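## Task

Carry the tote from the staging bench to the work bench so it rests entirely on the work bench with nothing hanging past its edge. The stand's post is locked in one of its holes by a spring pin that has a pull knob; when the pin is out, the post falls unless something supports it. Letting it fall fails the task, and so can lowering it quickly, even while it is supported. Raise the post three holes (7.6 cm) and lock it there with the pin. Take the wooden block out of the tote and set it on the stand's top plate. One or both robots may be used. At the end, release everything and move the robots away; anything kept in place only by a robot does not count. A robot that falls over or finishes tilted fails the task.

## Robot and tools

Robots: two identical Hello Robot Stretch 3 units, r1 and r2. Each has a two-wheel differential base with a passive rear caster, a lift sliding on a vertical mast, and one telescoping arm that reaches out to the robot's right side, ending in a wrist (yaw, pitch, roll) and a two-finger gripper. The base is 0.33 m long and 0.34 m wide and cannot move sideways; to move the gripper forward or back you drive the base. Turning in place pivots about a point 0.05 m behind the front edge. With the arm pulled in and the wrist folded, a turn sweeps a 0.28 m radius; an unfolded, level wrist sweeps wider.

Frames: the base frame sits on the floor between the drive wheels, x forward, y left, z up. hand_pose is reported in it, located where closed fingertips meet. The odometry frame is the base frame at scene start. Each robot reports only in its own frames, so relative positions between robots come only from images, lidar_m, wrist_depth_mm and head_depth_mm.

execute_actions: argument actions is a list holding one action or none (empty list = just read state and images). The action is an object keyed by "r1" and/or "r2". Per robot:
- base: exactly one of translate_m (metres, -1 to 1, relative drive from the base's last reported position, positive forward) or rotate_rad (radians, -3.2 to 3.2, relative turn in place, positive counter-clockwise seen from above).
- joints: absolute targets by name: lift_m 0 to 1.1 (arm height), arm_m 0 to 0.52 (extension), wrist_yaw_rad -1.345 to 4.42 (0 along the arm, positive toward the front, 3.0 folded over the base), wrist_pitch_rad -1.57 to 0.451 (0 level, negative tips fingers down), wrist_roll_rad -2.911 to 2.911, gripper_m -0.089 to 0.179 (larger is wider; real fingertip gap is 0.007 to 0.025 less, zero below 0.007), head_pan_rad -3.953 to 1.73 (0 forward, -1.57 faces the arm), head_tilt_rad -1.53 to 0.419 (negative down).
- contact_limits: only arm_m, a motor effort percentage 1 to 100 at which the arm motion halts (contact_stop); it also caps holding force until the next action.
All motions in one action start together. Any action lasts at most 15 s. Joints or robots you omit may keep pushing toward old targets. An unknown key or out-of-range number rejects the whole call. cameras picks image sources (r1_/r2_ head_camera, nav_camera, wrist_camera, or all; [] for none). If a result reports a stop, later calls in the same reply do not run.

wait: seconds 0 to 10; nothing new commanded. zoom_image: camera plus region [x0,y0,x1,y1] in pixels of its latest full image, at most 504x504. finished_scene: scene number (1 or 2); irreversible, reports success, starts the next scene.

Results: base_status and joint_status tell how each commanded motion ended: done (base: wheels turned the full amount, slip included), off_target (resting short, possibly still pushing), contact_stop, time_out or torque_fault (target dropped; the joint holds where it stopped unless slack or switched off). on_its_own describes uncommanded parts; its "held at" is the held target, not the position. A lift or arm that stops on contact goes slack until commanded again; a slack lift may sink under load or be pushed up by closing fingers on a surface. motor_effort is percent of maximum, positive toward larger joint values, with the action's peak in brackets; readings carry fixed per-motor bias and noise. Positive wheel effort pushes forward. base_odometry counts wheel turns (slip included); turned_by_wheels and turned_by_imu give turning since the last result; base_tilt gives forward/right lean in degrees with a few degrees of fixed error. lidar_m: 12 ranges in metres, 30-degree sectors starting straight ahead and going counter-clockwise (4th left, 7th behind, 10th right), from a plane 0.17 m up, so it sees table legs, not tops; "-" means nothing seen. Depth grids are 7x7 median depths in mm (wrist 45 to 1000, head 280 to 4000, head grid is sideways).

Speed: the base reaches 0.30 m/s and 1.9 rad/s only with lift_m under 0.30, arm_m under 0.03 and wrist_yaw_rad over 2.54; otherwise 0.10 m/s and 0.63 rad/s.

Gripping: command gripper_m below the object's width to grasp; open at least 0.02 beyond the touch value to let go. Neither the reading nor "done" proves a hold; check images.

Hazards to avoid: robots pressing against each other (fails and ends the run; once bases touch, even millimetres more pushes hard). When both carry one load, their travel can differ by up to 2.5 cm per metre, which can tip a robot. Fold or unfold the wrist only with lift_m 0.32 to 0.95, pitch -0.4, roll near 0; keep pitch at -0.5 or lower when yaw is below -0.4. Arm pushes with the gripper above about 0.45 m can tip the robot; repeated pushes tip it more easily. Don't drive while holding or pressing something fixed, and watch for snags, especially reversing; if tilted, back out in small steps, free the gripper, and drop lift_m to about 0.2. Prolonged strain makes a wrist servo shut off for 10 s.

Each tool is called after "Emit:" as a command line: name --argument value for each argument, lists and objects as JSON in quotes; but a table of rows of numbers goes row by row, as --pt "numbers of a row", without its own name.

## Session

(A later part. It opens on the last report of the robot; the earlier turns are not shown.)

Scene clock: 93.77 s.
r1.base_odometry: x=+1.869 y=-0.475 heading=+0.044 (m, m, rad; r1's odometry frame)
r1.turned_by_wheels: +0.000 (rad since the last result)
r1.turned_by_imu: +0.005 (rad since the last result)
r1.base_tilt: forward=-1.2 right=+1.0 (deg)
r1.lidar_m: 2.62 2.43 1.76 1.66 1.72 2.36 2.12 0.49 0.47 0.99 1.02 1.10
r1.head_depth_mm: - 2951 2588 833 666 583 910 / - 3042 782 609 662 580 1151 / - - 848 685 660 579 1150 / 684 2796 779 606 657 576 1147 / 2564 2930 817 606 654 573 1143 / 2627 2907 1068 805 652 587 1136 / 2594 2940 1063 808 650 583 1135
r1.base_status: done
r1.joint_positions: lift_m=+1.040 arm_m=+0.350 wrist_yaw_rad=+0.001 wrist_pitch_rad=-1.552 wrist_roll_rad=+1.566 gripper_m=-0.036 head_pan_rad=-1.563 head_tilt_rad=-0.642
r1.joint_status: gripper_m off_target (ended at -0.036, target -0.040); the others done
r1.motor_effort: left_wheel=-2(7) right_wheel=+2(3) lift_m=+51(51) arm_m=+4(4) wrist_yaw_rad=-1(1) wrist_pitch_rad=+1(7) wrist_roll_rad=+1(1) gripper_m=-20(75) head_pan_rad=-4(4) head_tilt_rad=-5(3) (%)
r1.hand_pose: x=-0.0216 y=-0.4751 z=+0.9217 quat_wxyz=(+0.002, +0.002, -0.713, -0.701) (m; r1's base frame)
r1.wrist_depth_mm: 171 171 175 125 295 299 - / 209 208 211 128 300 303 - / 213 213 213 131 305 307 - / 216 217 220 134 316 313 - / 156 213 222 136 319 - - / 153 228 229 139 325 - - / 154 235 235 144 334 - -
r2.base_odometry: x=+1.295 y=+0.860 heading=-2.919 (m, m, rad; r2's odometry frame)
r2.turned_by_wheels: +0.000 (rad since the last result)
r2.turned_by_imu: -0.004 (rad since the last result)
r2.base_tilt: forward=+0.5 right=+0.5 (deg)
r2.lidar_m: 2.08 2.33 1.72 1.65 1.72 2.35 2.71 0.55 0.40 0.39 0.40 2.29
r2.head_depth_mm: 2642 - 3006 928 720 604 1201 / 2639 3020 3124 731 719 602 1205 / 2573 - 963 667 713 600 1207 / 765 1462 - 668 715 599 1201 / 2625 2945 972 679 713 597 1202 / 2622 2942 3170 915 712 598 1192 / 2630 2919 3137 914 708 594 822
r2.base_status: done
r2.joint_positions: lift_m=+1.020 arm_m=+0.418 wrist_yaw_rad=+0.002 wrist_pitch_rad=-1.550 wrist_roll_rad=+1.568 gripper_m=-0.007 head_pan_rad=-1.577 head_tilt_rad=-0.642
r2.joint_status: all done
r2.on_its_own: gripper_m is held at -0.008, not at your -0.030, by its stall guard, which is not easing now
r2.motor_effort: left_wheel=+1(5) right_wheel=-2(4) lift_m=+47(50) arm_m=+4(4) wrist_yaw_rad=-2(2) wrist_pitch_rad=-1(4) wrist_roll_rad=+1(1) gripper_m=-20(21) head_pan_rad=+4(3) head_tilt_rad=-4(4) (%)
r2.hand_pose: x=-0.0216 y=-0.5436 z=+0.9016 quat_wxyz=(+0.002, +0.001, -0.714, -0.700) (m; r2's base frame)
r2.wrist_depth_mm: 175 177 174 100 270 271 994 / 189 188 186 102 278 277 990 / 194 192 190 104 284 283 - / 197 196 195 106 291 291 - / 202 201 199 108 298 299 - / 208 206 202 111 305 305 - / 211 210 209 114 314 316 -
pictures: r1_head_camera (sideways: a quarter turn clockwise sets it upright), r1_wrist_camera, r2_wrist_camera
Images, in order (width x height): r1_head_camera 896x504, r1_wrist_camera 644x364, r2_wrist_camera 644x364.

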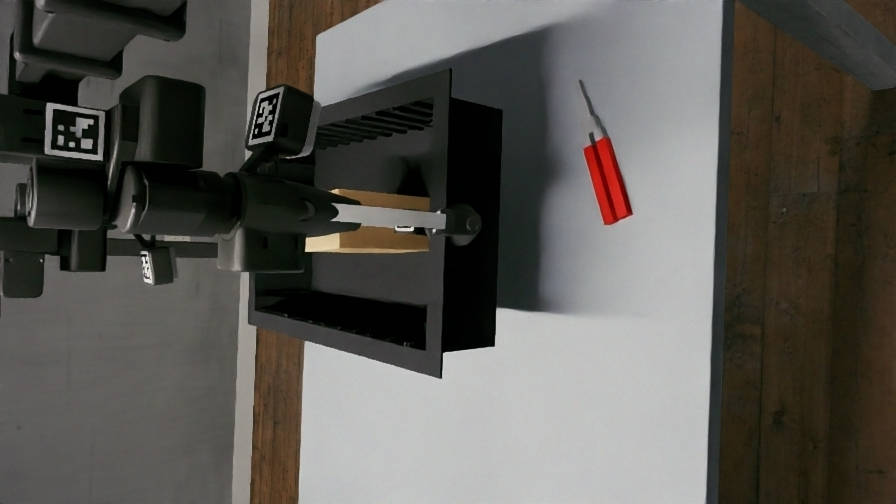

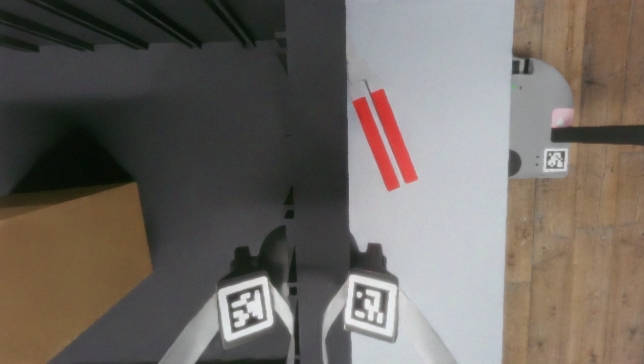

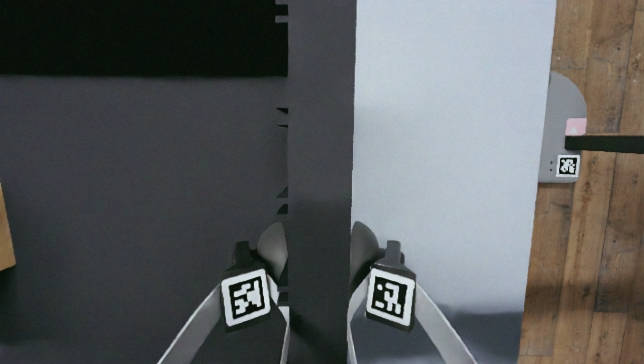

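Emit:
execute_actions --actions '[{"r1":{"base":{"translate_m":-0.6}},"r2":{"base":{"translate_m":0.6}}}]' --cameras '["r1_wrist_camera","r2_wrist_camera"]'

Scene clock: 105.37 s.
r1.base_odometry: x=+1.270 y=-0.501 heading=+0.044 (m, m, rad; r1's odometry frame)
r1.turned_by_wheels: +0.000 (rad since the last result)
r1.turned_by_imu: +0.008 (rad since the last result)
r1.base_tilt: forward=-1.1 right=+0.9 (deg)
r1.lidar_m: 1.69 2.40 1.73 1.65 1.74 2.36 1.54 1.54 3.18 1.01 0.42 1.39
r1.head_depth_mm: - 2957 2718 2016 1621 1345 1156 / - 2981 787 607 1613 1355 1152 / - - 849 605 1605 1343 1145 / 692 2759 812 611 1612 1341 1151 / 2571 2956 818 615 1548 1330 1146 / 2612 2963 1069 1156 1512 1328 1116 / 2634 2982 1061 803 666 707 1067
r1.base_status: done
r1.joint_positions: lift_m=+1.040 arm_m=+0.350 wrist_yaw_rad=+0.001 wrist_pitch_rad=-1.537 wrist_roll_rad=+1.566 gripper_m=-0.036 head_pan_rad=-1.563 head_tilt_rad=-0.642
r1.joint_status: not commanded
r1.motor_effort: left_wheel=-3(6) right_wheel=+3(4) lift_m=+51(51) arm_m=+3(4) wrist_yaw_rad=-1(1) wrist_pitch_rad=-7(7) wrist_roll_rad=+1(1) gripper_m=-21(21) head_pan_rad=-5(5) head_tilt_rad=-4(3) (%)
r1.hand_pose: x=-0.0216 y=-0.4792 z=+0.9214 quat_wxyz=(+0.002, +0.002, -0.719, -0.695) (m; r1's base frame)
r1.wrist_depth_mm: 171 172 176 124 - - - / 210 212 209 128 - - - / 215 216 213 131 - - - / 218 220 220 134 - - - / 157 215 226 137 - - - / 154 229 229 139 - - - / 155 236 237 144 - - -
r2.base_odometry: x=+0.710 y=+0.728 heading=-2.919 (m, m, rad; r2's odometry frame)
r2.turned_by_wheels: +0.000 (rad since the last result)
r2.turned_by_imu: -0.006 (rad since the last result)
r2.base_tilt: forward=+0.3 right=+0.3 (deg)
r2.lidar_m: 1.49 2.35 1.72 1.65 1.71 2.34 1.53 0.55 0.48 1.39 3.22 1.50
r2.head_depth_mm: 2637 - 2960 930 795 1440 837 / 2627 2962 3142 728 1640 1422 1201 / 2583 - 960 674 1734 1433 1203 / 775 1470 - 781 1700 1406 1206 / 2622 2868 948 656 1675 1425 1191 / 2617 2962 3122 2221 1740 1424 1193 / 2591 2931 3178 2231 1728 1404 1189
r2.base_status: done
r2.joint_positions: lift_m=+1.020 arm_m=+0.418 wrist_yaw_rad=+0.002 wrist_pitch_rad=-1.536 wrist_roll_rad=+1.568 gripper_m=-0.007 head_pan_rad=-1.577 head_tilt_rad=-0.642
r2.joint_status: not commanded
r2.on_its_own: gripper_m is held at -0.008, not at your -0.030, by its stall guard, which is not easing now
r2.motor_effort: left_wheel=+2(5) right_wheel=-2(2) lift_m=+47(47) arm_m=+3(4) wrist_yaw_rad=-2(2) wrist_pitch_rad=-5(5) wrist_roll_rad=+1(1) gripper_m=-20(20) head_pan_rad=+4(3) head_tilt_rad=-3(4) (%)
r2.hand_pose: x=-0.0216 y=-0.5471 z=+0.9014 quat_wxyz=(+0.002, +0.001, -0.719, -0.695) (m; r2's base frame)
r2.wrist_depth_mm: 174 175 175 100 978 977 979 / 191 189 187 102 - - 996 / 196 194 191 104 - - - / 200 198 196 106 - - - / 206 203 200 109 - - - / 210 207 205 111 - - - / 216 213 210 114 - - -
pictures: r1_wrist_camera, r2_wrist_camera
Images, in order (width x height): r1_wrist_camera 644x364, r2_wrist_camera 644x364.

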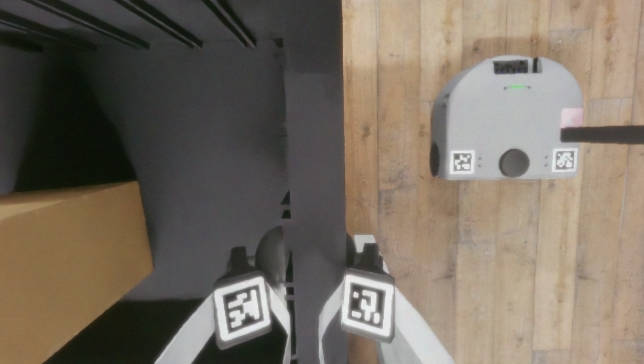

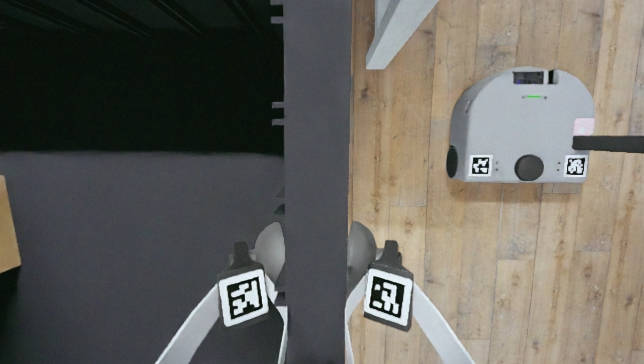

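Emit:
execute_actions --actions '[{"r1":{"base":{"translate_m":-0.7}},"r2":{"base":{"translate_m":0.7}}}]' --cameras '["r1_nav_camera"]'

Scene clock: 117.03 s.
r1.base_odometry: x=+0.571 y=-0.532 heading=+0.044 (m, m, rad; r1's odometry frame)
r1.turned_by_wheels: +0.000 (rad since the last result)
r1.turned_by_imu: +0.009 (rad since the last result)
r1.base_tilt: forward=-1.1 right=+0.9 (deg)
r1.lidar_m: 2.37 2.38 1.73 1.67 1.73 2.36 2.24 0.87 1.27 1.39 1.36 1.00
r1.head_depth_mm: - 2953 2723 2019 1616 1355 1159 / - 2992 795 611 1620 1345 1150 / - - 851 614 1605 1342 1154 / 698 2793 813 617 1609 1341 1145 / 2609 2956 820 618 1591 1322 1149 / 2627 2961 2589 1967 1592 1317 1140 / 2642 2958 2606 1939 1584 1317 1138
r1.base_status: done
r1.joint_positions: lift_m=+1.040 arm_m=+0.350 wrist_yaw_rad=+0.001 wrist_pitch_rad=-1.531 wrist_roll_rad=+1.566 gripper_m=-0.036 head_pan_rad=-1.563 head_tilt_rad=-0.642
r1.joint_status: not commanded
r1.motor_effort: left_wheel=-2(9) right_wheel=+2(5) lift_m=+51(51) arm_m=+3(2) wrist_yaw_rad=-1(1) wrist_pitch_rad=-10(10) wrist_roll_rad=+1(1) gripper_m=-21(21) head_pan_rad=-3(5) head_tilt_rad=-4(3) (%)
r1.hand_pose: x=-0.0216 y=-0.4807 z=+0.9213 quat_wxyz=(+0.002, +0.002, -0.721, -0.693) (m; r1's base frame)
r1.wrist_depth_mm: 173 171 176 125 - - - / 213 211 211 128 - - - / 216 217 215 131 - - - / 219 220 220 134 - - - / 157 214 225 137 - - - / 155 229 230 139 - - - / 200 237 237 144 - - -
r2.base_odometry: x=+0.027 y=+0.573 heading=-2.919 (m, m, rad; r2's odometry frame)
r2.turned_by_wheels: +0.000 (rad since the last result)
r2.turned_by_imu: -0.007 (rad since the last result)
r2.base_tilt: forward=+0.3 right=+0.4 (deg)
r2.lidar_m: 1.47 2.36 1.72 1.65 1.72 2.33 1.55 1.06 1.43 1.40 1.26 0.83
r2.head_depth_mm: 2629 - 3008 2289 1765 1433 1206 / 2602 3013 3153 1997 1760 1433 1207 / 2611 - 955 792 1761 1430 1200 / 774 1471 - 782 1682 1416 1202 / 2621 3008 954 657 1698 1409 1201 / 2631 2913 3143 2225 1719 1427 1192 / 2618 2881 3081 2233 1719 1407 1190
r2.base_status: done
r2.joint_positions: lift_m=+1.020 arm_m=+0.418 wrist_yaw_rad=+0.002 wrist_pitch_rad=-1.531 wrist_roll_rad=+1.568 gripper_m=-0.007 head_pan_rad=-1.577 head_tilt_rad=-0.642
r2.joint_status: not commanded
r2.on_its_own: gripper_m is held at -0.008, not at your -0.030, by its stall guard, which is not easing now
r2.motor_effort: left_wheel=+2(5) right_wheel=-3(2) lift_m=+47(47) arm_m=+2(3) wrist_yaw_rad=-2(2) wrist_pitch_rad=-6(6) wrist_roll_rad=+1(1) gripper_m=-21(21) head_pan_rad=+3(3) head_tilt_rad=-3(3) (%)
r2.hand_pose: x=-0.0216 y=-0.5485 z=+0.9013 quat_wxyz=(+0.002, +0.001, -0.721, -0.693) (m; r2's base frame)
r2.wrist_depth_mm: 168 173 169 99 975 973 951 / 192 189 187 102 - 970 969 / 198 194 191 104 - - - / 202 199 195 106 - - - / 206 204 200 109 - - - / 211 209 205 111 - - - / 217 214 210 114 - - -
pictures: r1_nav_camera (sideways: a quarter turn counterclockwise sets it upright)
Images, in order (width x height): r1_nav_camera 672x504.

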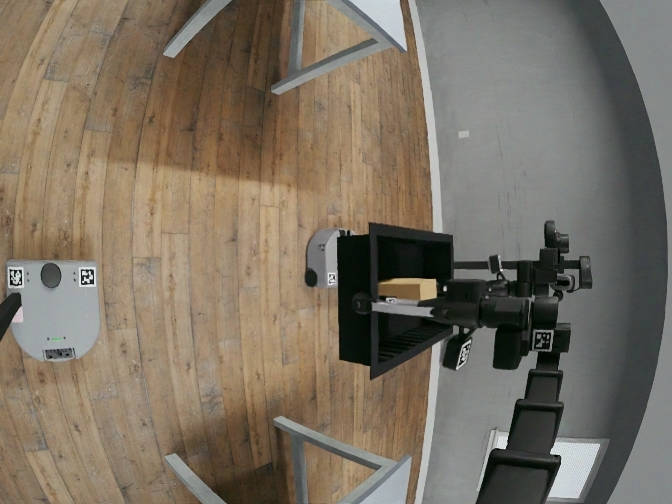

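Emit:
execute_actions --actions '[{"r1":{"base":{"translate_m":-0.5},"joints":{"head_pan_rad":-1.9}},"r2":{"base":{"translate_m":0.5},"joints":{"head_pan_rad":-1.3}}}]' --cameras '["r1_head_camera","r2_head_camera","r1_wrist_camera"]'

Scene clock: 126.37 s.
r1.base_odometry: x=+0.071 y=-0.554 heading=+0.044 (m, m, rad; r1's odometry frame)
r1.turned_by_wheels: +0.000 (rad since the last result)
r1.turned_by_imu: +0.007 (rad since the last result)
r1.base_tilt: forward=-1.0 right=+1.0 (deg)
r1.lidar_m: 1.48 2.35 1.73 1.67 1.73 2.38 1.75 1.42 0.46 1.39 3.18 1.48
r1.head_depth_mm: 2898 - - - 688 1351 1160 / 2781 - 1009 828 680 857 1155 / 2696 - 1092 852 1576 1341 1104 / - 3144 1132 1328 1553 1337 1146 / - 3021 770 621 1584 1330 1142 / - - 814 605 1584 1325 1138 / - 2601 794 582 1576 1320 1131
r1.base_status: done
r1.joint_positions: lift_m=+1.040 arm_m=+0.350 wrist_yaw_rad=+0.001 wrist_pitch_rad=-1.535 wrist_roll_rad=+1.566 gripper_m=-0.036 head_pan_rad=-1.893 head_tilt_rad=-0.642
r1.joint_status: all done
r1.motor_effort: left_wheel=-2(8) right_wheel=+2(3) lift_m=+52(51) arm_m=+2(3) wrist_yaw_rad=-1(1) wrist_pitch_rad=-8(10) wrist_roll_rad=+1(1) gripper_m=-21(21) head_pan_rad=-4(35) head_tilt_rad=-4(4) (%)
r1.hand_pose: x=-0.0216 y=-0.4797 z=+0.9214 quat_wxyz=(+0.002, +0.002, -0.719, -0.695) (m; r1's base frame)
r1.wrist_depth_mm: 174 169 177 125 - - - / 211 210 210 128 - - - / 216 215 215 131 - - - / 219 219 219 134 - - - / 156 212 225 136 - - - / 153 229 228 139 - - - / 199 237 235 144 - - -
r2.base_odometry: x=-0.461 y=+0.462 heading=-2.919 (m, m, rad; r2's odometry frame)
r2.turned_by_wheels: +0.000 (rad since the last result)
r2.turned_by_imu: -0.005 (rad since the last result)
r2.base_tilt: forward=+0.2 right=+0.4 (deg)
r2.lidar_m: 1.43 2.38 1.72 1.66 1.71 2.34 1.55 1.54 3.24 1.04 0.45 0.54
r2.head_depth_mm: 740 - - 758 1697 1417 1206 / 1186 2764 952 651 1651 1419 1205 / 2689 2963 3015 660 1695 1422 1201 / 2716 3053 3195 1306 1713 1418 1192 / 2800 3105 3161 926 790 1416 1169 / 2852 3258 3097 917 712 677 983 / 2983 3295 1284 910 709 1319 1153
r2.base_status: done
r2.joint_positions: lift_m=+1.020 arm_m=+0.418 wrist_yaw_rad=+0.002 wrist_pitch_rad=-1.532 wrist_roll_rad=+1.568 gripper_m=-0.007 head_pan_rad=-1.307 head_tilt_rad=-0.642
r2.joint_status: all done
r2.on_its_own: gripper_m is held at -0.008, not at your -0.030, by its stall guard, which is not easing now
r2.motor_effort: left_wheel=+2(4) right_wheel=-2(3) lift_m=+48(47) arm_m=+2(2) wrist_yaw_rad=-2(2) wrist_pitch_rad=-6(6) wrist_roll_rad=+1(1) gripper_m=-21(21) head_pan_rad=+3(20) head_tilt_rad=-4(4) (%)
r2.hand_pose: x=-0.0216 y=-0.5483 z=+0.9013 quat_wxyz=(+0.002, +0.001, -0.720, -0.694) (m; r2's base frame)
r2.wrist_depth_mm: 167 171 169 100 983 960 979 / 192 189 187 102 - 995 977 / 196 194 191 104 - - 1000 / 201 199 196 107 - - - / 206 204 199 108 - - - / 212 208 206 111 - - - / 215 214 211 114 567 - -
pictures: r1_head_camera (sideways: a quarter turn clockwise sets it upright), r1_wrist_camera, r2_head_camera (sideways: a quarter turn clockwise sets it upright)
Images, in order (width x height): r1_head_camera 896x504, r1_wrist_camera 644x364, r2_head_camera 896x504.

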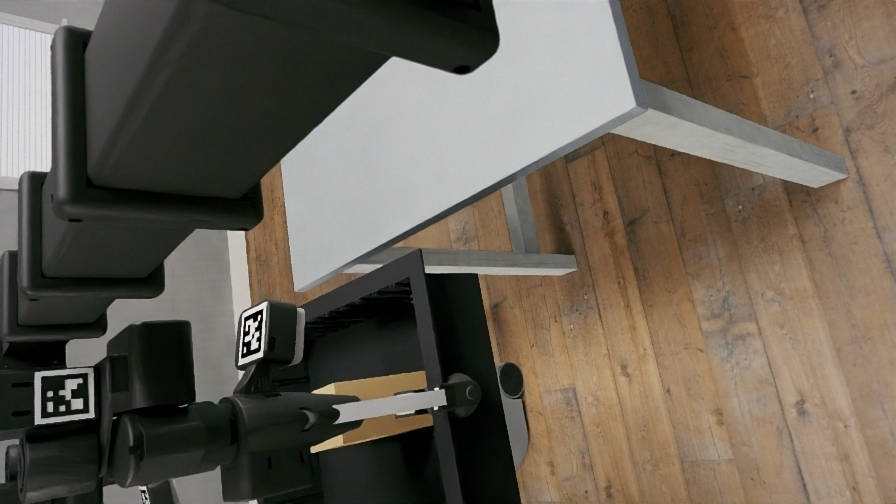

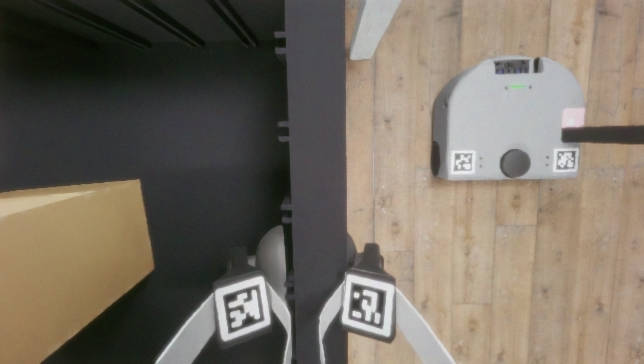

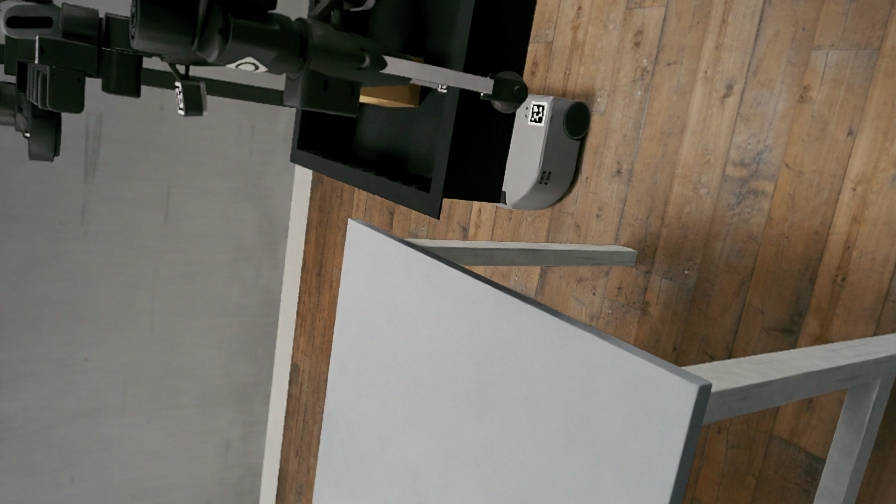

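Emit:
execute_actions --actions '[{"r1":{"base":{"translate_m":-0.7},"joints":{"head_pan_rad":-1.57}},"r2":{"base":{"translate_m":0.7},"joints":{"head_pan_rad":-1.57}}}]' --cameras '["r1_nav_camera"]'

Scene clock: 139.33 s.
r1.base_odometry: x=-0.628 y=-0.584 heading=+0.043 (m, m, rad; r1's odometry frame)
r1.turned_by_wheels: +0.000 (rad since the last result)
r1.turned_by_imu: +0.009 (rad since the last result)
r1.base_tilt: forward=-1.0 right=+0.9 (deg)
r1.lidar_m: 2.16 2.35 1.74 1.67 1.74 2.39 2.29 1.07 1.04 0.99 0.51 0.50
r1.head_depth_mm: - 2977 1116 833 666 597 1157 / - 3025 966 639 662 594 1154 / - - 852 660 660 593 1150 / 698 2145 778 604 656 588 1145 / 2601 2927 807 606 653 589 1140 / 2612 2959 1072 783 651 586 1137 / 2640 2979 1061 806 645 1229 1116
r1.base_status: done
r1.joint_positions: lift_m=+1.040 arm_m=+0.350 wrist_yaw_rad=+0.001 wrist_pitch_rad=-1.552 wrist_roll_rad=+1.566 gripper_m=-0.036 head_pan_rad=-1.577 head_tilt_rad=-0.642
r1.joint_status: all done
r1.motor_effort: left_wheel=-2(8) right_wheel=+3(4) lift_m=+51(51) arm_m=+2(3) wrist_yaw_rad=-1(2) wrist_pitch_rad=+1(8) wrist_roll_rad=+1(1) gripper_m=-20(21) head_pan_rad=+4(38) head_tilt_rad=-4(4) (%)
r1.hand_pose: x=-0.0216 y=-0.4753 z=+0.9217 quat_wxyz=(+0.002, +0.002, -0.713, -0.701) (m; r1's base frame)
r1.wrist_depth_mm: 176 167 178 125 293 - - / 210 209 211 127 298 305 - / 213 212 215 130 307 309 - / 216 217 217 134 312 318 - / 154 214 224 137 321 - - / 152 227 226 139 329 - - / 153 234 236 144 335 - -
r2.base_odometry: x=-1.143 y=+0.308 heading=-2.918 (m, m, rad; r2's odometry frame)
r2.turned_by_wheels: +0.000 (rad since the last result)
r2.turned_by_imu: -0.007 (rad since the last result)
r2.base_tilt: forward=+0.4 right=+0.6 (deg)
r2.lidar_m: 3.54 2.39 1.73 1.66 1.73 2.34 2.22 0.54 0.39 0.38 0.39 0.52
r2.head_depth_mm: 2605 - 3046 927 716 585 1207 / 2589 2968 3142 696 718 584 1205 / 2600 - 964 667 713 584 1204 / 761 2821 948 666 714 584 1199 / 2601 2939 967 664 711 582 1195 / 2594 2906 3115 919 710 581 1200 / 2599 2903 3110 913 709 579 1197
r2.base_status: done
r2.joint_positions: lift_m=+1.020 arm_m=+0.418 wrist_yaw_rad=+0.002 wrist_pitch_rad=-1.546 wrist_roll_rad=+1.568 gripper_m=-0.007 head_pan_rad=-1.563 head_tilt_rad=-0.642
r2.joint_status: all done
r2.on_its_own: gripper_m is held at -0.008, not at your -0.030, by its stall guard, which is not easing now
r2.motor_effort: left_wheel=+2(6) right_wheel=-2(4) lift_m=+47(47) arm_m=+2(2) wrist_yaw_rad=-2(2) wrist_pitch_rad=-2(6) wrist_roll_rad=+1(2) gripper_m=-20(21) head_pan_rad=-4(21) head_tilt_rad=-5(5) (%)
r2.hand_pose: x=-0.0216 y=-0.5447 z=+0.9015 quat_wxyz=(+0.002, +0.001, -0.715, -0.699) (m; r2's base frame)
r2.wrist_depth_mm: 161 169 172 100 272 270 974 / 190 189 187 102 277 275 998 / 194 193 190 104 284 282 - / 199 196 195 106 292 290 - / 203 202 199 108 298 298 - / 208 206 204 111 307 305 - / 214 212 210 114 317 313 -
pictures: r1_nav_camera (sideways: a quarter turn counterclockwise sets it upright)
Images, in order (width x height): r1_nav_camera 672x504.

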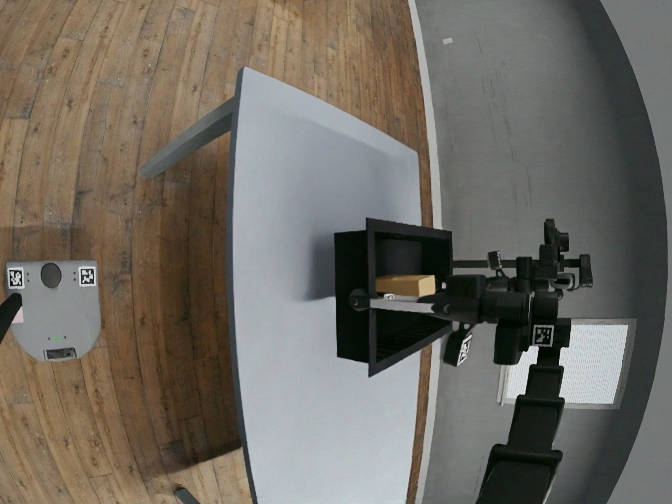

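Emit:
execute_actions --actions '[{"r1":{"joints":{"lift_m":0.96}},"r2":{"joints":{"lift_m":0.935}}}]' --cameras '[]'

Emit:
execute_actions --actions '[{"r1":{"joints":{"lift_m":0.944}},"r2":{"joints":{"lift_m":0.918}}}]' --cameras '[]'

Emit:
execute_actions --actions '[{"r1":{"joints":{"gripper_m":0.1,"arm_m":0.342}},"r2":{"joints":{"gripper_m":0.1,"arm_m":0.41}}}]' --cameras '["r1_wrist_camera","r2_wrist_camera"]'

Emit:
execute_actions --actions '[{"r1":{"joints":{"lift_m":1.06}},"r2":{"joints":{"lift_m":1.02}}}]' --cameras '[]'

Emit:
execute_actions --actions '[{"r1":{"joints":{"arm_m":0.47,"wrist_roll_rad":0.0,"gripper_m":0.13}},"r2":{"joints":{"arm_m":0.0,"wrist_roll_rad":0,"wrist_pitch_rad":-0.4,"gripper_m":0.04}}}]' --cameras '["r1_wrist_camera","r1_head_camera","r2_head_camera"]'

Scene clock: 146.97 s.
r1.base_odometry: x=-0.628 y=-0.584 heading=+0.043 (m, m, rad; r1's odometry frame)
r1.turned_by_wheels: +0.000 (rad since the last result)
r1.turned_by_imu: +0.001 (rad since the last result)
r1.base_tilt: forward=-1.0 right=+0.9 (deg)
r1.lidar_m: 2.16 2.35 1.73 1.67 1.74 2.40 2.30 1.08 1.03 1.00 0.51 0.50
r1.head_depth_mm: 2571 2811 - 822 666 597 1161 / 2594 - 1055 750 651 594 1160 / 2596 - - 773 640 593 1145 / 953 817 2786 743 640 590 1149 / 2574 2948 1032 741 640 588 1141 / 2611 2952 1071 809 651 585 1134 / 2666 2965 1065 806 649 1239 1116
r1.base_status: not commanded
r1.joint_positions: lift_m=+0.960 arm_m=+0.350 wrist_yaw_rad=+0.001 wrist_pitch_rad=-1.552 wrist_roll_rad=+1.566 gripper_m=-0.036 head_pan_rad=-1.577 head_tilt_rad=-0.642
r1.joint_status: all done
r1.motor_effort: left_wheel=-3(3) right_wheel=+2(2) lift_m=+40(46) arm_m=+2(2) wrist_yaw_rad=-1(1) wrist_pitch_rad=+1(1) wrist_roll_rad=+1(1) gripper_m=-20(19) head_pan_rad=+5(4) head_tilt_rad=-4(5) (%)
r1.hand_pose: x=-0.0216 y=-0.4752 z=+0.8421 quat_wxyz=(+0.002, +0.002, -0.713, -0.701) (m; r1's base frame)
r1.wrist_depth_mm: 175 167 178 125 221 221 940 / 209 210 210 128 226 225 938 / 215 215 215 130 229 229 953 / 219 218 219 134 237 235 - / 155 211 225 137 242 239 - / 153 229 228 139 245 246 - / 155 235 236 144 251 249 -
r2.base_odometry: x=-1.143 y=+0.308 heading=-2.918 (m, m, rad; r2's odometry frame)
r2.turned_by_wheels: +0.000 (rad since the last result)
r2.turned_by_imu: -0.001 (rad since the last result)
r2.base_tilt: forward=+0.4 right=+0.3 (deg)
r2.lidar_m: 3.55 2.39 1.73 1.67 1.72 2.34 2.22 0.54 0.39 0.38 0.39 0.53
r2.head_depth_mm: 2630 2956 3162 - 686 585 1206 / 2643 2887 - 825 698 585 1203 / 2642 2881 - 861 694 583 1200 / 1272 818 1571 857 692 584 1203 / 1259 2915 3180 845 690 583 1194 / 2627 2944 3113 909 712 581 1199 / 2606 2918 3134 916 708 580 1192
r2.base_status: not commanded
r2.joint_positions: lift_m=+0.935 arm_m=+0.418 wrist_yaw_rad=+0.002 wrist_pitch_rad=-1.546 wrist_roll_rad=+1.568 gripper_m=-0.007 head_pan_rad=-1.563 head_tilt_rad=-0.642
r2.joint_status: all done
r2.on_its_own: gripper_m is held at -0.008, not at your -0.030, by its stall guard, which is not easing now
r2.motor_effort: left_wheel=+2(2) right_wheel=-2(2) lift_m=+29(41) arm_m=+2(2) wrist_yaw_rad=-1(2) wrist_pitch_rad=-2(2) wrist_roll_rad=+1(1) gripper_m=-20(20) head_pan_rad=-2(3) head_tilt_rad=-4(4) (%)
r2.hand_pose: x=-0.0216 y=-0.5446 z=+0.8172 quat_wxyz=(+0.002, +0.001, -0.715, -0.699) (m; r2's base frame)
r2.wrist_depth_mm: 163 169 172 100 192 192 190 / 188 187 186 102 197 196 195 / 193 190 190 104 202 201 200 / 196 195 194 107 207 205 205 / 201 201 198 109 211 210 209 / 206 206 202 111 217 216 215 / 210 209 210 114 224 222 221
pictures: none
No camera images: the call's "cameras" was empty. Leave "cameras" out to get every camera's image.

Scene clock: 148.03 s.
r1.base_odometry: x=-0.628 y=-0.584 heading=+0.043 (m, m, rad; r1's odometry frame)
r1.turned_by_wheels: +0.000 (rad since the last result)
r1.turned_by_imu: +0.000 (rad since the last result)
r1.base_tilt: forward=-1.0 right=+0.9 (deg)
r1.lidar_m: 2.16 2.36 1.74 1.67 1.74 2.40 2.30 1.07 1.03 1.00 0.51 0.50
r1.head_depth_mm: 2573 2888 - - 649 598 1160 / 2554 2825 1057 774 646 596 1154 / 2583 2786 - 789 644 592 1149 / 1054 769 1618 754 639 590 1147 / 2578 2944 1030 758 642 588 1139 / 2648 2964 1072 808 650 587 1136 / 2638 2985 1058 805 648 1228 1114
r1.base_status: not commanded
r1.joint_positions: lift_m=+0.944 arm_m=+0.350 wrist_yaw_rad=+0.001 wrist_pitch_rad=-1.561 wrist_roll_rad=+1.566 gripper_m=-0.036 head_pan_rad=-1.577 head_tilt_rad=-0.642
r1.joint_status: all done
r1.motor_effort: left_wheel=-3(3) right_wheel=+4(4) lift_m=+28(42) arm_m=+2(2) wrist_yaw_rad=-1(1) wrist_pitch_rad=+5(6) wrist_roll_rad=+1(1) gripper_m=-20(20) head_pan_rad=+5(4) head_tilt_rad=-5(4) (%)
r1.hand_pose: x=-0.0216 y=-0.4730 z=+0.8267 quat_wxyz=(+0.002, +0.002, -0.710, -0.704) (m; r1's base frame)
r1.wrist_depth_mm: 173 171 175 125 208 208 916 / 210 209 208 128 213 212 909 / 213 214 213 130 216 217 952 / 215 216 218 133 221 220 997 / 158 215 222 136 225 225 - / 154 226 226 137 231 230 - / 197 232 234 142 237 236 -
r2.base_odometry: x=-1.143 y=+0.308 heading=-2.918 (m, m, rad; r2's odometry frame)
r2.turned_by_wheels: +0.000 (rad since the last result)
r2.turned_by_imu: +0.000 (rad since the last result)
r2.base_tilt: forward=+0.4 right=+0.4 (deg)
r2.lidar_m: 3.56 2.39 1.74 1.66 1.72 2.34 2.23 0.54 0.39 0.38 0.39 0.53
r2.head_depth_mm: 2627 2936 3204 - - 585 1206 / 2595 2929 - 827 695 586 1195 / 2601 2868 - 877 695 587 1201 / 1270 827 1607 881 693 584 1195 / 2512 2946 3134 874 689 580 1203 / 2644 2938 3163 914 710 579 1197 / 2643 2858 3131 913 711 579 1186
r2.base_status: not commanded
r2.joint_positions: lift_m=+0.920 arm_m=+0.418 wrist_yaw_rad=+0.002 wrist_pitch_rad=-1.550 wrist_roll_rad=+1.568 gripper_m=-0.007 head_pan_rad=-1.563 head_tilt_rad=-0.642
r2.joint_status: lift_m contact_stop (moved -0.015 of -0.017)
r2.on_its_own: gripper_m is held at -0.008, not at your -0.030, by its stall guard, which is not easing now; lift_m is slack since a contact_stop, until your next command for it
r2.motor_effort: left_wheel=+1(2) right_wheel=-1(3) lift_m=+35(34) arm_m=+2(2) wrist_yaw_rad=-2(2) wrist_pitch_rad=+0(2) wrist_roll_rad=+1(1) gripper_m=-20(20) head_pan_rad=-3(3) head_tilt_rad=-3(4) (%)
r2.hand_pose: x=-0.0216 y=-0.5436 z=+0.8018 quat_wxyz=(+0.002, +0.001, -0.714, -0.700) (m; r2's base frame)
r2.wrist_depth_mm: 164 173 176 98 179 179 177 / 185 184 183 100 184 183 181 / 190 189 188 102 189 187 186 / 195 193 193 105 193 191 189 / 200 199 197 107 197 196 196 / 206 205 203 110 202 202 200 / 212 209 209 114 208 207 205
pictures: none
No camera images: the call's "cameras" was empty. Leave "cameras" out to get every camera's image.

not run: a stop came earlier in this reply.

not run: a stop came earlier in this reply.

not run: a stop came earlier in this reply.

Emit:
execute_actions --actions '[{"r1":{"joints":{"gripper_m":0.1,"arm_m":0.342}},"r2":{"joints":{"gripper_m":0.1,"arm_m":0.41,"lift_m":0.922}}}]' --cameras '[]'

Emit:
execute_actions --actions '[{"r1":{"joints":{"lift_m":1.06}},"r2":{"joints":{"lift_m":1.02}}}]' --cameras '[]'

Emit:
execute_actions --actions '[{"r1":{"joints":{"arm_m":0.47,"wrist_roll_rad":0.0,"gripper_m":0.13}},"r2":{"joints":{"arm_m":0.0,"wrist_roll_rad":0,"wrist_pitch_rad":-1.3,"gripper_m":0.04}}}]' --cameras '["r1_wrist_camera","r1_head_camera","r2_head_camera"]'

Scene clock: 155.80 s.
r1.base_odometry: x=-0.628 y=-0.584 heading=+0.043 (m, m, rad; r1's odometry frame)
r1.turned_by_wheels: +0.000 (rad since the last result)
r1.turned_by_imu: +0.001 (rad since the last result)
r1.base_tilt: forward=-0.9 right=+0.9 (deg)
r1.lidar_m: 2.16 2.36 1.74 1.67 1.74 2.39 2.29 1.08 1.03 1.00 0.51 0.51
r1.head_depth_mm: 2553 2850 - - 647 596 1158 / 2567 2799 1051 775 646 598 1156 / 2587 2778 - 792 642 593 1146 / 1071 812 1597 760 637 590 1143 / 2563 2945 1028 757 640 588 1147 / 2595 2942 1072 809 650 585 1140 / 2608 2954 1063 803 649 1237 1116
r1.base_status: not commanded
r1.joint_positions: lift_m=+0.944 arm_m=+0.342 wrist_yaw_rad=+0.001 wrist_pitch_rad=-1.543 wrist_roll_rad=+1.566 gripper_m=+0.100 head_pan_rad=-1.577 head_tilt_rad=-0.642
r1.joint_status: all done
r1.motor_effort: left_wheel=-3(3) right_wheel=+3(4) lift_m=+35(35) arm_m=-4(10) wrist_yaw_rad=-1(1) wrist_pitch_rad=-4(11) wrist_roll_rad=+1(1) gripper_m=+1(81) head_pan_rad=+5(4) head_tilt_rad=-5(4) (%)
r1.hand_pose: x=-0.0216 y=-0.4699 z=+0.8261 quat_wxyz=(+0.002, +0.002, -0.717, -0.698) (m; r1's base frame)
r1.wrist_depth_mm: 173 174 163 124 205 205 900 / 210 209 209 126 210 209 894 / 216 213 212 129 212 212 914 / 218 217 217 131 219 218 967 / 161 218 222 134 224 221 970 / 159 191 228 137 227 225 - / 161 - 232 140 233 232 -
r2.base_odometry: x=-1.143 y=+0.308 heading=-2.918 (m, m, rad; r2's odometry frame)
r2.turned_by_wheels: +0.000 (rad since the last result)
r2.turned_by_imu: -0.001 (rad since the last result)
r2.base_tilt: forward=+0.1 right=+0.5 (deg)
r2.lidar_m: 3.55 2.39 1.73 1.66 1.72 2.33 2.22 0.54 0.39 0.38 0.39 0.53
r2.head_depth_mm: 2637 2960 3220 - 674 585 1209 / 2628 2951 - 839 695 586 1200 / 2618 2900 - 873 694 585 1199 / 1271 843 1609 882 691 583 1197 / 2547 2917 3092 876 691 582 1202 / 2641 2980 3127 916 710 581 1195 / 2621 2908 3124 909 711 581 1187
r2.base_status: not commanded
r2.joint_positions: lift_m=+0.922 arm_m=+0.410 wrist_yaw_rad=+0.002 wrist_pitch_rad=-1.542 wrist_roll_rad=+1.568 gripper_m=+0.100 head_pan_rad=-1.563 head_tilt_rad=-0.642
r2.joint_status: all done
r2.motor_effort: left_wheel=+1(2) right_wheel=-1(2) lift_m=+44(48) arm_m=-5(8) wrist_yaw_rad=-2(2) wrist_pitch_rad=-3(9) wrist_roll_rad=+1(1) gripper_m=-1(80) head_pan_rad=-3(3) head_tilt_rad=-4(4) (%)
r2.hand_pose: x=-0.0216 y=-0.5383 z=+0.8036 quat_wxyz=(+0.002, +0.001, -0.717, -0.697) (m; r2's base frame)
r2.wrist_depth_mm: 168 164 161 99 180 178 177 / 187 186 185 101 184 183 181 / 192 191 189 104 189 187 185 / 196 195 193 106 194 191 190 / 202 199 198 109 197 197 195 / 208 205 203 112 204 201 200 / 212 211 209 115 209 207 206
pictures: none
No camera images: the call's "cameras" was empty. Leave "cameras" out to get every camera's image.

Scene clock: 157.70 s.
r1.base_odometry: x=-0.628 y=-0.584 heading=+0.043 (m, m, rad; r1's odometry frame)
r1.turned_by_wheels: +0.000 (rad since the last result)
r1.turned_by_imu: +0.000 (rad since the last result)
r1.base_tilt: forward=-1.1 right=+0.9 (deg)
r1.lidar_m: 2.15 2.37 1.74 1.67 1.74 2.39 2.30 1.08 1.03 1.00 0.51 0.50
r1.head_depth_mm: - 2876 1109 835 666 597 1163 / - 2943 1056 776 645 595 1152 / - - 945 795 643 592 1146 / 692 2103 946 747 639 589 1150 / 2624 2927 1028 759 640 589 1140 / 2582 2979 1071 807 652 586 1142 / 2610 2951 1059 807 650 1244 1113
r1.base_status: not commanded
r1.joint_positions: lift_m=+1.060 arm_m=+0.342 wrist_yaw_rad=+0.001 wrist_pitch_rad=-1.544 wrist_roll_rad=+1.566 gripper_m=+0.100 head_pan_rad=-1.577 head_tilt_rad=-0.642
r1.joint_status: all done
r1.motor_effort: left_wheel=-3(3) right_wheel=+3(4) lift_m=+47(49) arm_m=-4(4) wrist_yaw_rad=-1(1) wrist_pitch_rad=-3(4) wrist_roll_rad=+1(1) gripper_m=+0(1) head_pan_rad=+5(4) head_tilt_rad=-5(3) (%)
r1.hand_pose: x=-0.0216 y=-0.4697 z=+0.9417 quat_wxyz=(+0.002, +0.002, -0.716, -0.698) (m; r1's base frame)
r1.wrist_depth_mm: 237 234 235 312 316 - - / 303 315 322 317 320 322 - / 331 328 329 325 328 328 - / 331 259 333 333 331 - - / 220 220 339 340 341 - - / 350 285 347 349 353 - - / 314 - 308 324 360 - -
r2.base_odometry: x=-1.143 y=+0.308 heading=-2.918 (m, m, rad; r2's odometry frame)
r2.turned_by_wheels: +0.000 (rad since the last result)
r2.turned_by_imu: +0.000 (rad since the last result)
r2.base_tilt: forward=+0.2 right=+0.5 (deg)
r2.lidar_m: 3.54 2.39 1.74 1.67 1.72 2.33 2.23 0.54 0.39 0.37 0.39 0.52
r2.head_depth_mm: 2643 - 3059 927 718 586 1200 / 2584 2975 3181 888 697 584 1197 / 2586 - 3009 884 694 583 1207 / 758 2779 1522 881 692 583 1203 / 2617 2924 3095 872 689 582 1203 / 2628 2951 3126 915 713 580 1204 / 2602 2921 3146 913 711 577 1192
r2.base_status: not commanded
r2.joint_positions: lift_m=+1.020 arm_m=+0.410 wrist_yaw_rad=+0.002 wrist_pitch_rad=-1.543 wrist_roll_rad=+1.568 gripper_m=+0.100 head_pan_rad=-1.563 head_tilt_rad=-0.642
r2.joint_status: all done
r2.motor_effort: left_wheel=+1(1) right_wheel=-1(2) lift_m=+44(47) arm_m=-5(5) wrist_yaw_rad=-2(2) wrist_pitch_rad=-2(3) wrist_roll_rad=+1(1) gripper_m=+0(0) head_pan_rad=-3(3) head_tilt_rad=-3(4) (%)
r2.hand_pose: x=-0.0216 y=-0.5381 z=+0.9016 quat_wxyz=(+0.002, +0.001, -0.717, -0.697) (m; r2's base frame)
r2.wrist_depth_mm: 195 194 192 193 271 269 988 / 284 281 280 277 278 276 989 / 290 290 287 285 283 283 - / 263 295 294 293 292 289 - / 249 303 300 297 299 297 - / 313 310 309 306 307 302 - / 276 270 275 289 315 315 -
pictures: none
No camera images: the call's "cameras" was empty. Leave "cameras" out to get every camera's image.

Scene clock: 161.90 s.
r1.base_odometry: x=-0.628 y=-0.584 heading=+0.043 (m, m, rad; r1's odometry frame)
r1.turned_by_wheels: +0.000 (rad since the last result)
r1.turned_by_imu: +0.001 (rad since the last result)
r1.base_tilt: forward=-1.0 right=+0.9 (deg)
r1.lidar_m: 2.16 2.36 1.73 1.67 1.74 2.39 2.30 1.08 1.03 0.99 0.51 0.50
r1.head_depth_mm: - 2874 1110 835 665 596 1163 / 2596 2886 1102 774 645 595 1154 / - 2944 956 790 642 591 1156 / 2588 2944 949 727 638 590 1138 / 2623 2943 1081 761 640 588 1144 / 2632 2953 1068 808 652 585 1133 / 2594 3008 1062 806 648 1227 1120
r1.base_status: not commanded
r1.joint_positions: lift_m=+1.060 arm_m=+0.470 wrist_yaw_rad=+0.001 wrist_pitch_rad=-1.546 wrist_roll_rad=+0.007 gripper_m=+0.130 head_pan_rad=-1.577 head_tilt_rad=-0.642
r1.joint_status: all done
r1.motor_effort: left_wheel=-2(3) right_wheel=+3(3) lift_m=+47(46) arm_m=+4(9) wrist_yaw_rad=-1(1) wrist_pitch_rad=-2(3) wrist_roll_rad=-3(3) gripper_m=+1(80) head_pan_rad=+4(4) head_tilt_rad=-4(5) (%)
r1.hand_pose: x=-0.0216 y=-0.5969 z=+0.9418 quat_wxyz=(+0.505, +0.492, -0.507, -0.496) (m; r1's base frame)
r1.wrist_depth_mm: 313 247 316 318 321 326 329 / 321 263 321 326 324 329 333 / 322 262 325 325 326 339 336 / 328 258 330 214 339 340 341 / 333 285 334 218 339 345 349 / 337 - 343 343 345 - 353 / 344 288 322 318 307 266 361
r2.base_odometry: x=-1.143 y=+0.308 heading=-2.918 (m, m, rad; r2's odometry frame)
r2.turned_by_wheels: +0.000 (rad since the last result)
r2.turned_by_imu: -0.001 (rad since the last result)
r2.base_tilt: forward=+0.3 right=+0.2 (deg)
r2.lidar_m: 3.55 2.39 1.73 1.67 1.72 2.34 2.22 0.54 0.39 0.38 0.39 0.52
r2.head_depth_mm: 2628 2941 3132 - - - - / 2606 2952 3128 - - - - / 2617 2879 2981 - - - - / 643 1383 3027 847 699 568 - / 2619 2920 3152 874 690 583 1190 / 2603 2962 3119 912 712 579 1200 / 2610 2924 3108 912 710 580 1193
r2.base_status: not commanded
r2.joint_positions: lift_m=+1.020 arm_m=+0.000 wrist_yaw_rad=+0.002 wrist_pitch_rad=-1.306 wrist_roll_rad=+0.003 gripper_m=+0.040 head_pan_rad=-1.563 head_tilt_rad=-0.642
r2.joint_status: all done
r2.motor_effort: left_wheel=+1(1) right_wheel=-2(1) lift_m=+44(44) arm_m=-6(6) wrist_yaw_rad=-2(2) wrist_pitch_rad=+1(3) wrist_roll_rad=-1(4) gripper_m=+0(80) head_pan_rad=-3(3) head_tilt_rad=-4(4) (%)
r2.hand_pose: x=-0.0215 y=-0.1892 z=+0.9048 quat_wxyz=(+0.561, +0.429, -0.562, -0.430) (m; r2's base frame)
r2.wrist_depth_mm: 327 329 331 333 331 335 334 / 321 321 324 324 323 328 328 / - - - - - 724 - / - - - - - - - / - - - - - - - / - - - - - - - / - - - - - - -
pictures: r1_head_camera (sideways: a quarter turn clockwise sets it upright), r1_wrist_camera, r2_head_camera (sideways: a quarter turn clockwise sets it upright)
Images, in order (width x height): r1_head_camera 896x504, r1_wrist_camera 644x364, r2_head_camera 896x504.

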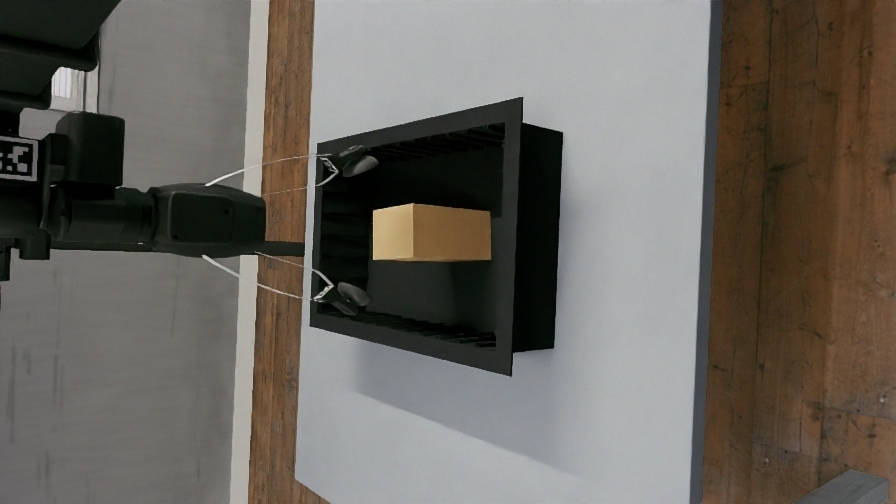

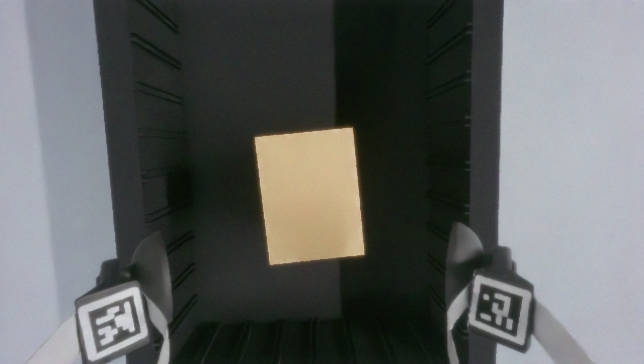

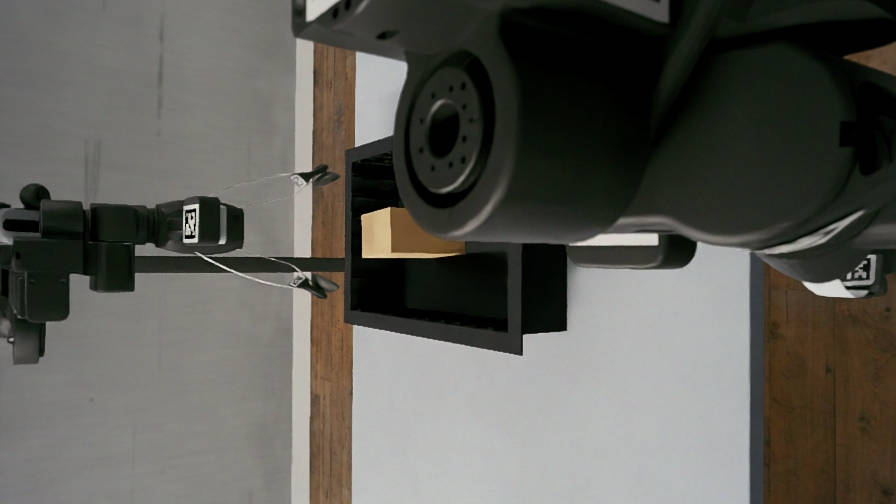

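Emit:
execute_actions --actions '[{"r1":{"joints":{"arm_m":0.49,"lift_m":0.95,"wrist_roll_rad":-0.08}},"r2":{"base":{"translate_m":0.2},"joints":{"head_pan_rad":-0.4,"head_tilt_rad":-0.4}}}]' --cameras '["r1_wrist_camera","r1_head_camera","r2_head_camera"]'

Scene clock: 169.07 s.
r1.base_odometry: x=-0.628 y=-0.584 heading=+0.043 (m, m, rad; r1's odometry frame)
r1.turned_by_wheels: +0.000 (rad since the last result)
r1.turned_by_imu: +0.001 (rad since the last result)
r1.base_tilt: forward=-1.1 right=+1.0 (deg)
r1.lidar_m: 2.16 2.36 1.73 1.67 1.74 2.39 2.30 1.08 1.03 1.00 0.51 0.50
r1.head_depth_mm: 2573 2879 - - 667 597 1163 / 1037 - 1051 776 644 593 1160 / 2570 - 952 792 641 591 1152 / 2602 2971 948 727 639 591 1153 / 2606 2977 1030 757 639 589 1141 / 2630 2935 1068 811 649 585 1144 / 2641 3009 1068 806 649 1238 1119
r1.base_status: not commanded
r1.joint_positions: lift_m=+0.950 arm_m=+0.490 wrist_yaw_rad=+0.001 wrist_pitch_rad=-1.547 wrist_roll_rad=-0.073 gripper_m=+0.130 head_pan_rad=-1.577 head_tilt_rad=-0.642
r1.joint_status: all done
r1.motor_effort: left_wheel=-3(2) right_wheel=+3(3) lift_m=+36(38) arm_m=+3(4) wrist_yaw_rad=-1(1) wrist_pitch_rad=-2(2) wrist_roll_rad=-2(2) gripper_m=+0(0) head_pan_rad=+4(4) head_tilt_rad=-5(4) (%)
r1.hand_pose: x=-0.0216 y=-0.6168 z=+0.8321 quat_wxyz=(+0.524, +0.512, -0.487, -0.476) (m; r1's base frame)
r1.wrist_depth_mm: 159 209 213 214 217 217 147 / 163 212 217 216 220 213 146 / 161 215 220 221 223 210 145 / 166 220 221 106 224 208 143 / 168 222 105 106 227 195 145 / 165 - 107 107 170 - 147 / - 231 109 109 236 216 149
r2.base_odometry: x=-1.338 y=+0.263 heading=-2.918 (m, m, rad; r2's odometry frame)
r2.turned_by_wheels: +0.000 (rad since the last result)
r2.turned_by_imu: -0.002 (rad since the last result)
r2.base_tilt: forward=+0.3 right=+0.5 (deg)
r2.lidar_m: 3.35 2.39 1.73 1.67 1.72 2.33 2.42 0.54 0.39 0.37 0.39 0.52
r2.head_depth_mm: 3667 3955 - 3609 977 723 580 / 3514 3814 - 3587 972 724 1275 / 3315 3588 3873 3592 969 779 1384 / 3175 3363 3717 3336 1011 1083 1268 / 3064 3221 3501 3494 2339 1741 1378 / 2908 3096 3350 3346 2340 1722 1382 / 2822 2960 3206 3294 2321 1723 1374
r2.base_status: done
r2.joint_positions: lift_m=+1.020 arm_m=+0.000 wrist_yaw_rad=+0.002 wrist_pitch_rad=-1.306 wrist_roll_rad=+0.003 gripper_m=+0.040 head_pan_rad=-0.407 head_tilt_rad=-0.408
r2.joint_status: all done
r2.motor_effort: left_wheel=+1(4) right_wheel=-1(1) lift_m=+44(44) arm_m=-5(5) wrist_yaw_rad=-1(2) wrist_pitch_rad=+1(1) wrist_roll_rad=-2(2) gripper_m=+0(1) head_pan_rad=+3(40) head_tilt_rad=+4(22) (%)
r2.hand_pose: x=-0.0215 y=-0.1892 z=+0.9048 quat_wxyz=(+0.561, +0.429, -0.562, -0.430) (m; r2's base frame)
r2.wrist_depth_mm: 327 329 332 333 330 335 334 / 321 322 323 323 325 323 328 / - - - - - - 737 / - - - - - - - / - - - - - - - / - - - - - - - / - - - - - - -
pictures: r1_head_camera (sideways: a quarter turn clockwise sets it upright), r1_wrist_camera, r2_head_camera (sideways: a quarter turn clockwise sets it upright)
Images, in order (width x height): r1_head_camera 896x504, r1_wrist_camera 644x364, r2_head_camera 896x504.

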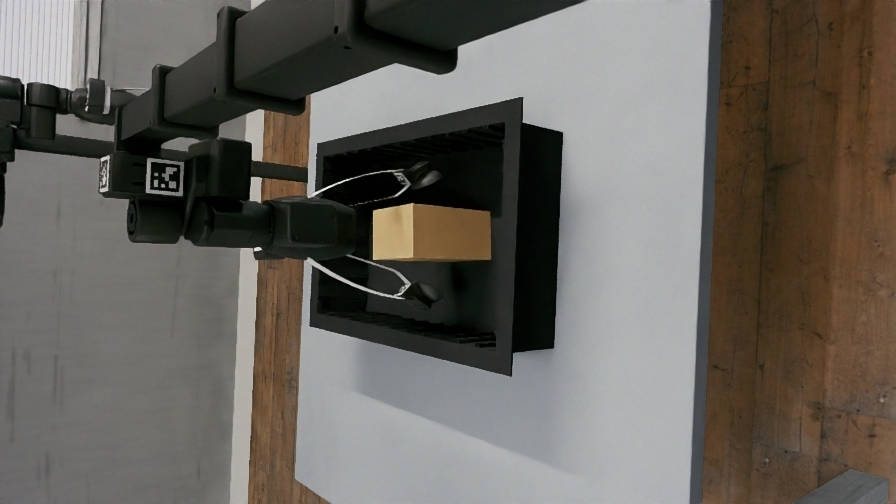

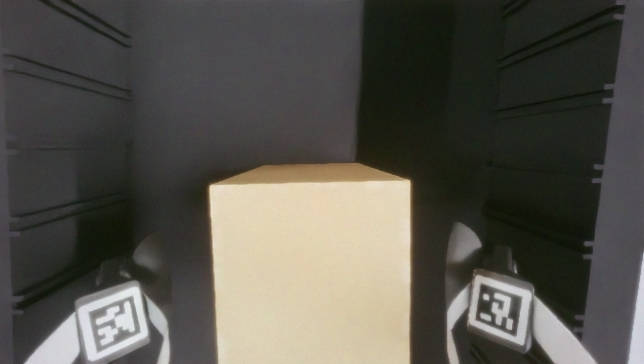

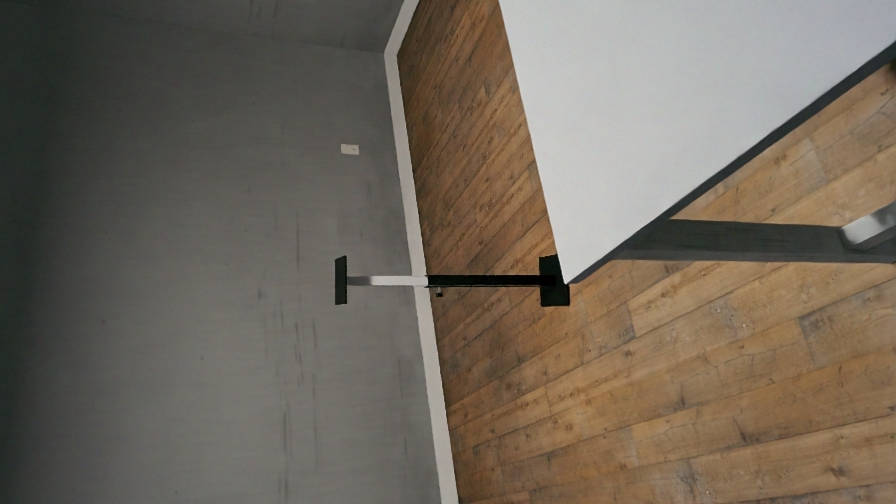

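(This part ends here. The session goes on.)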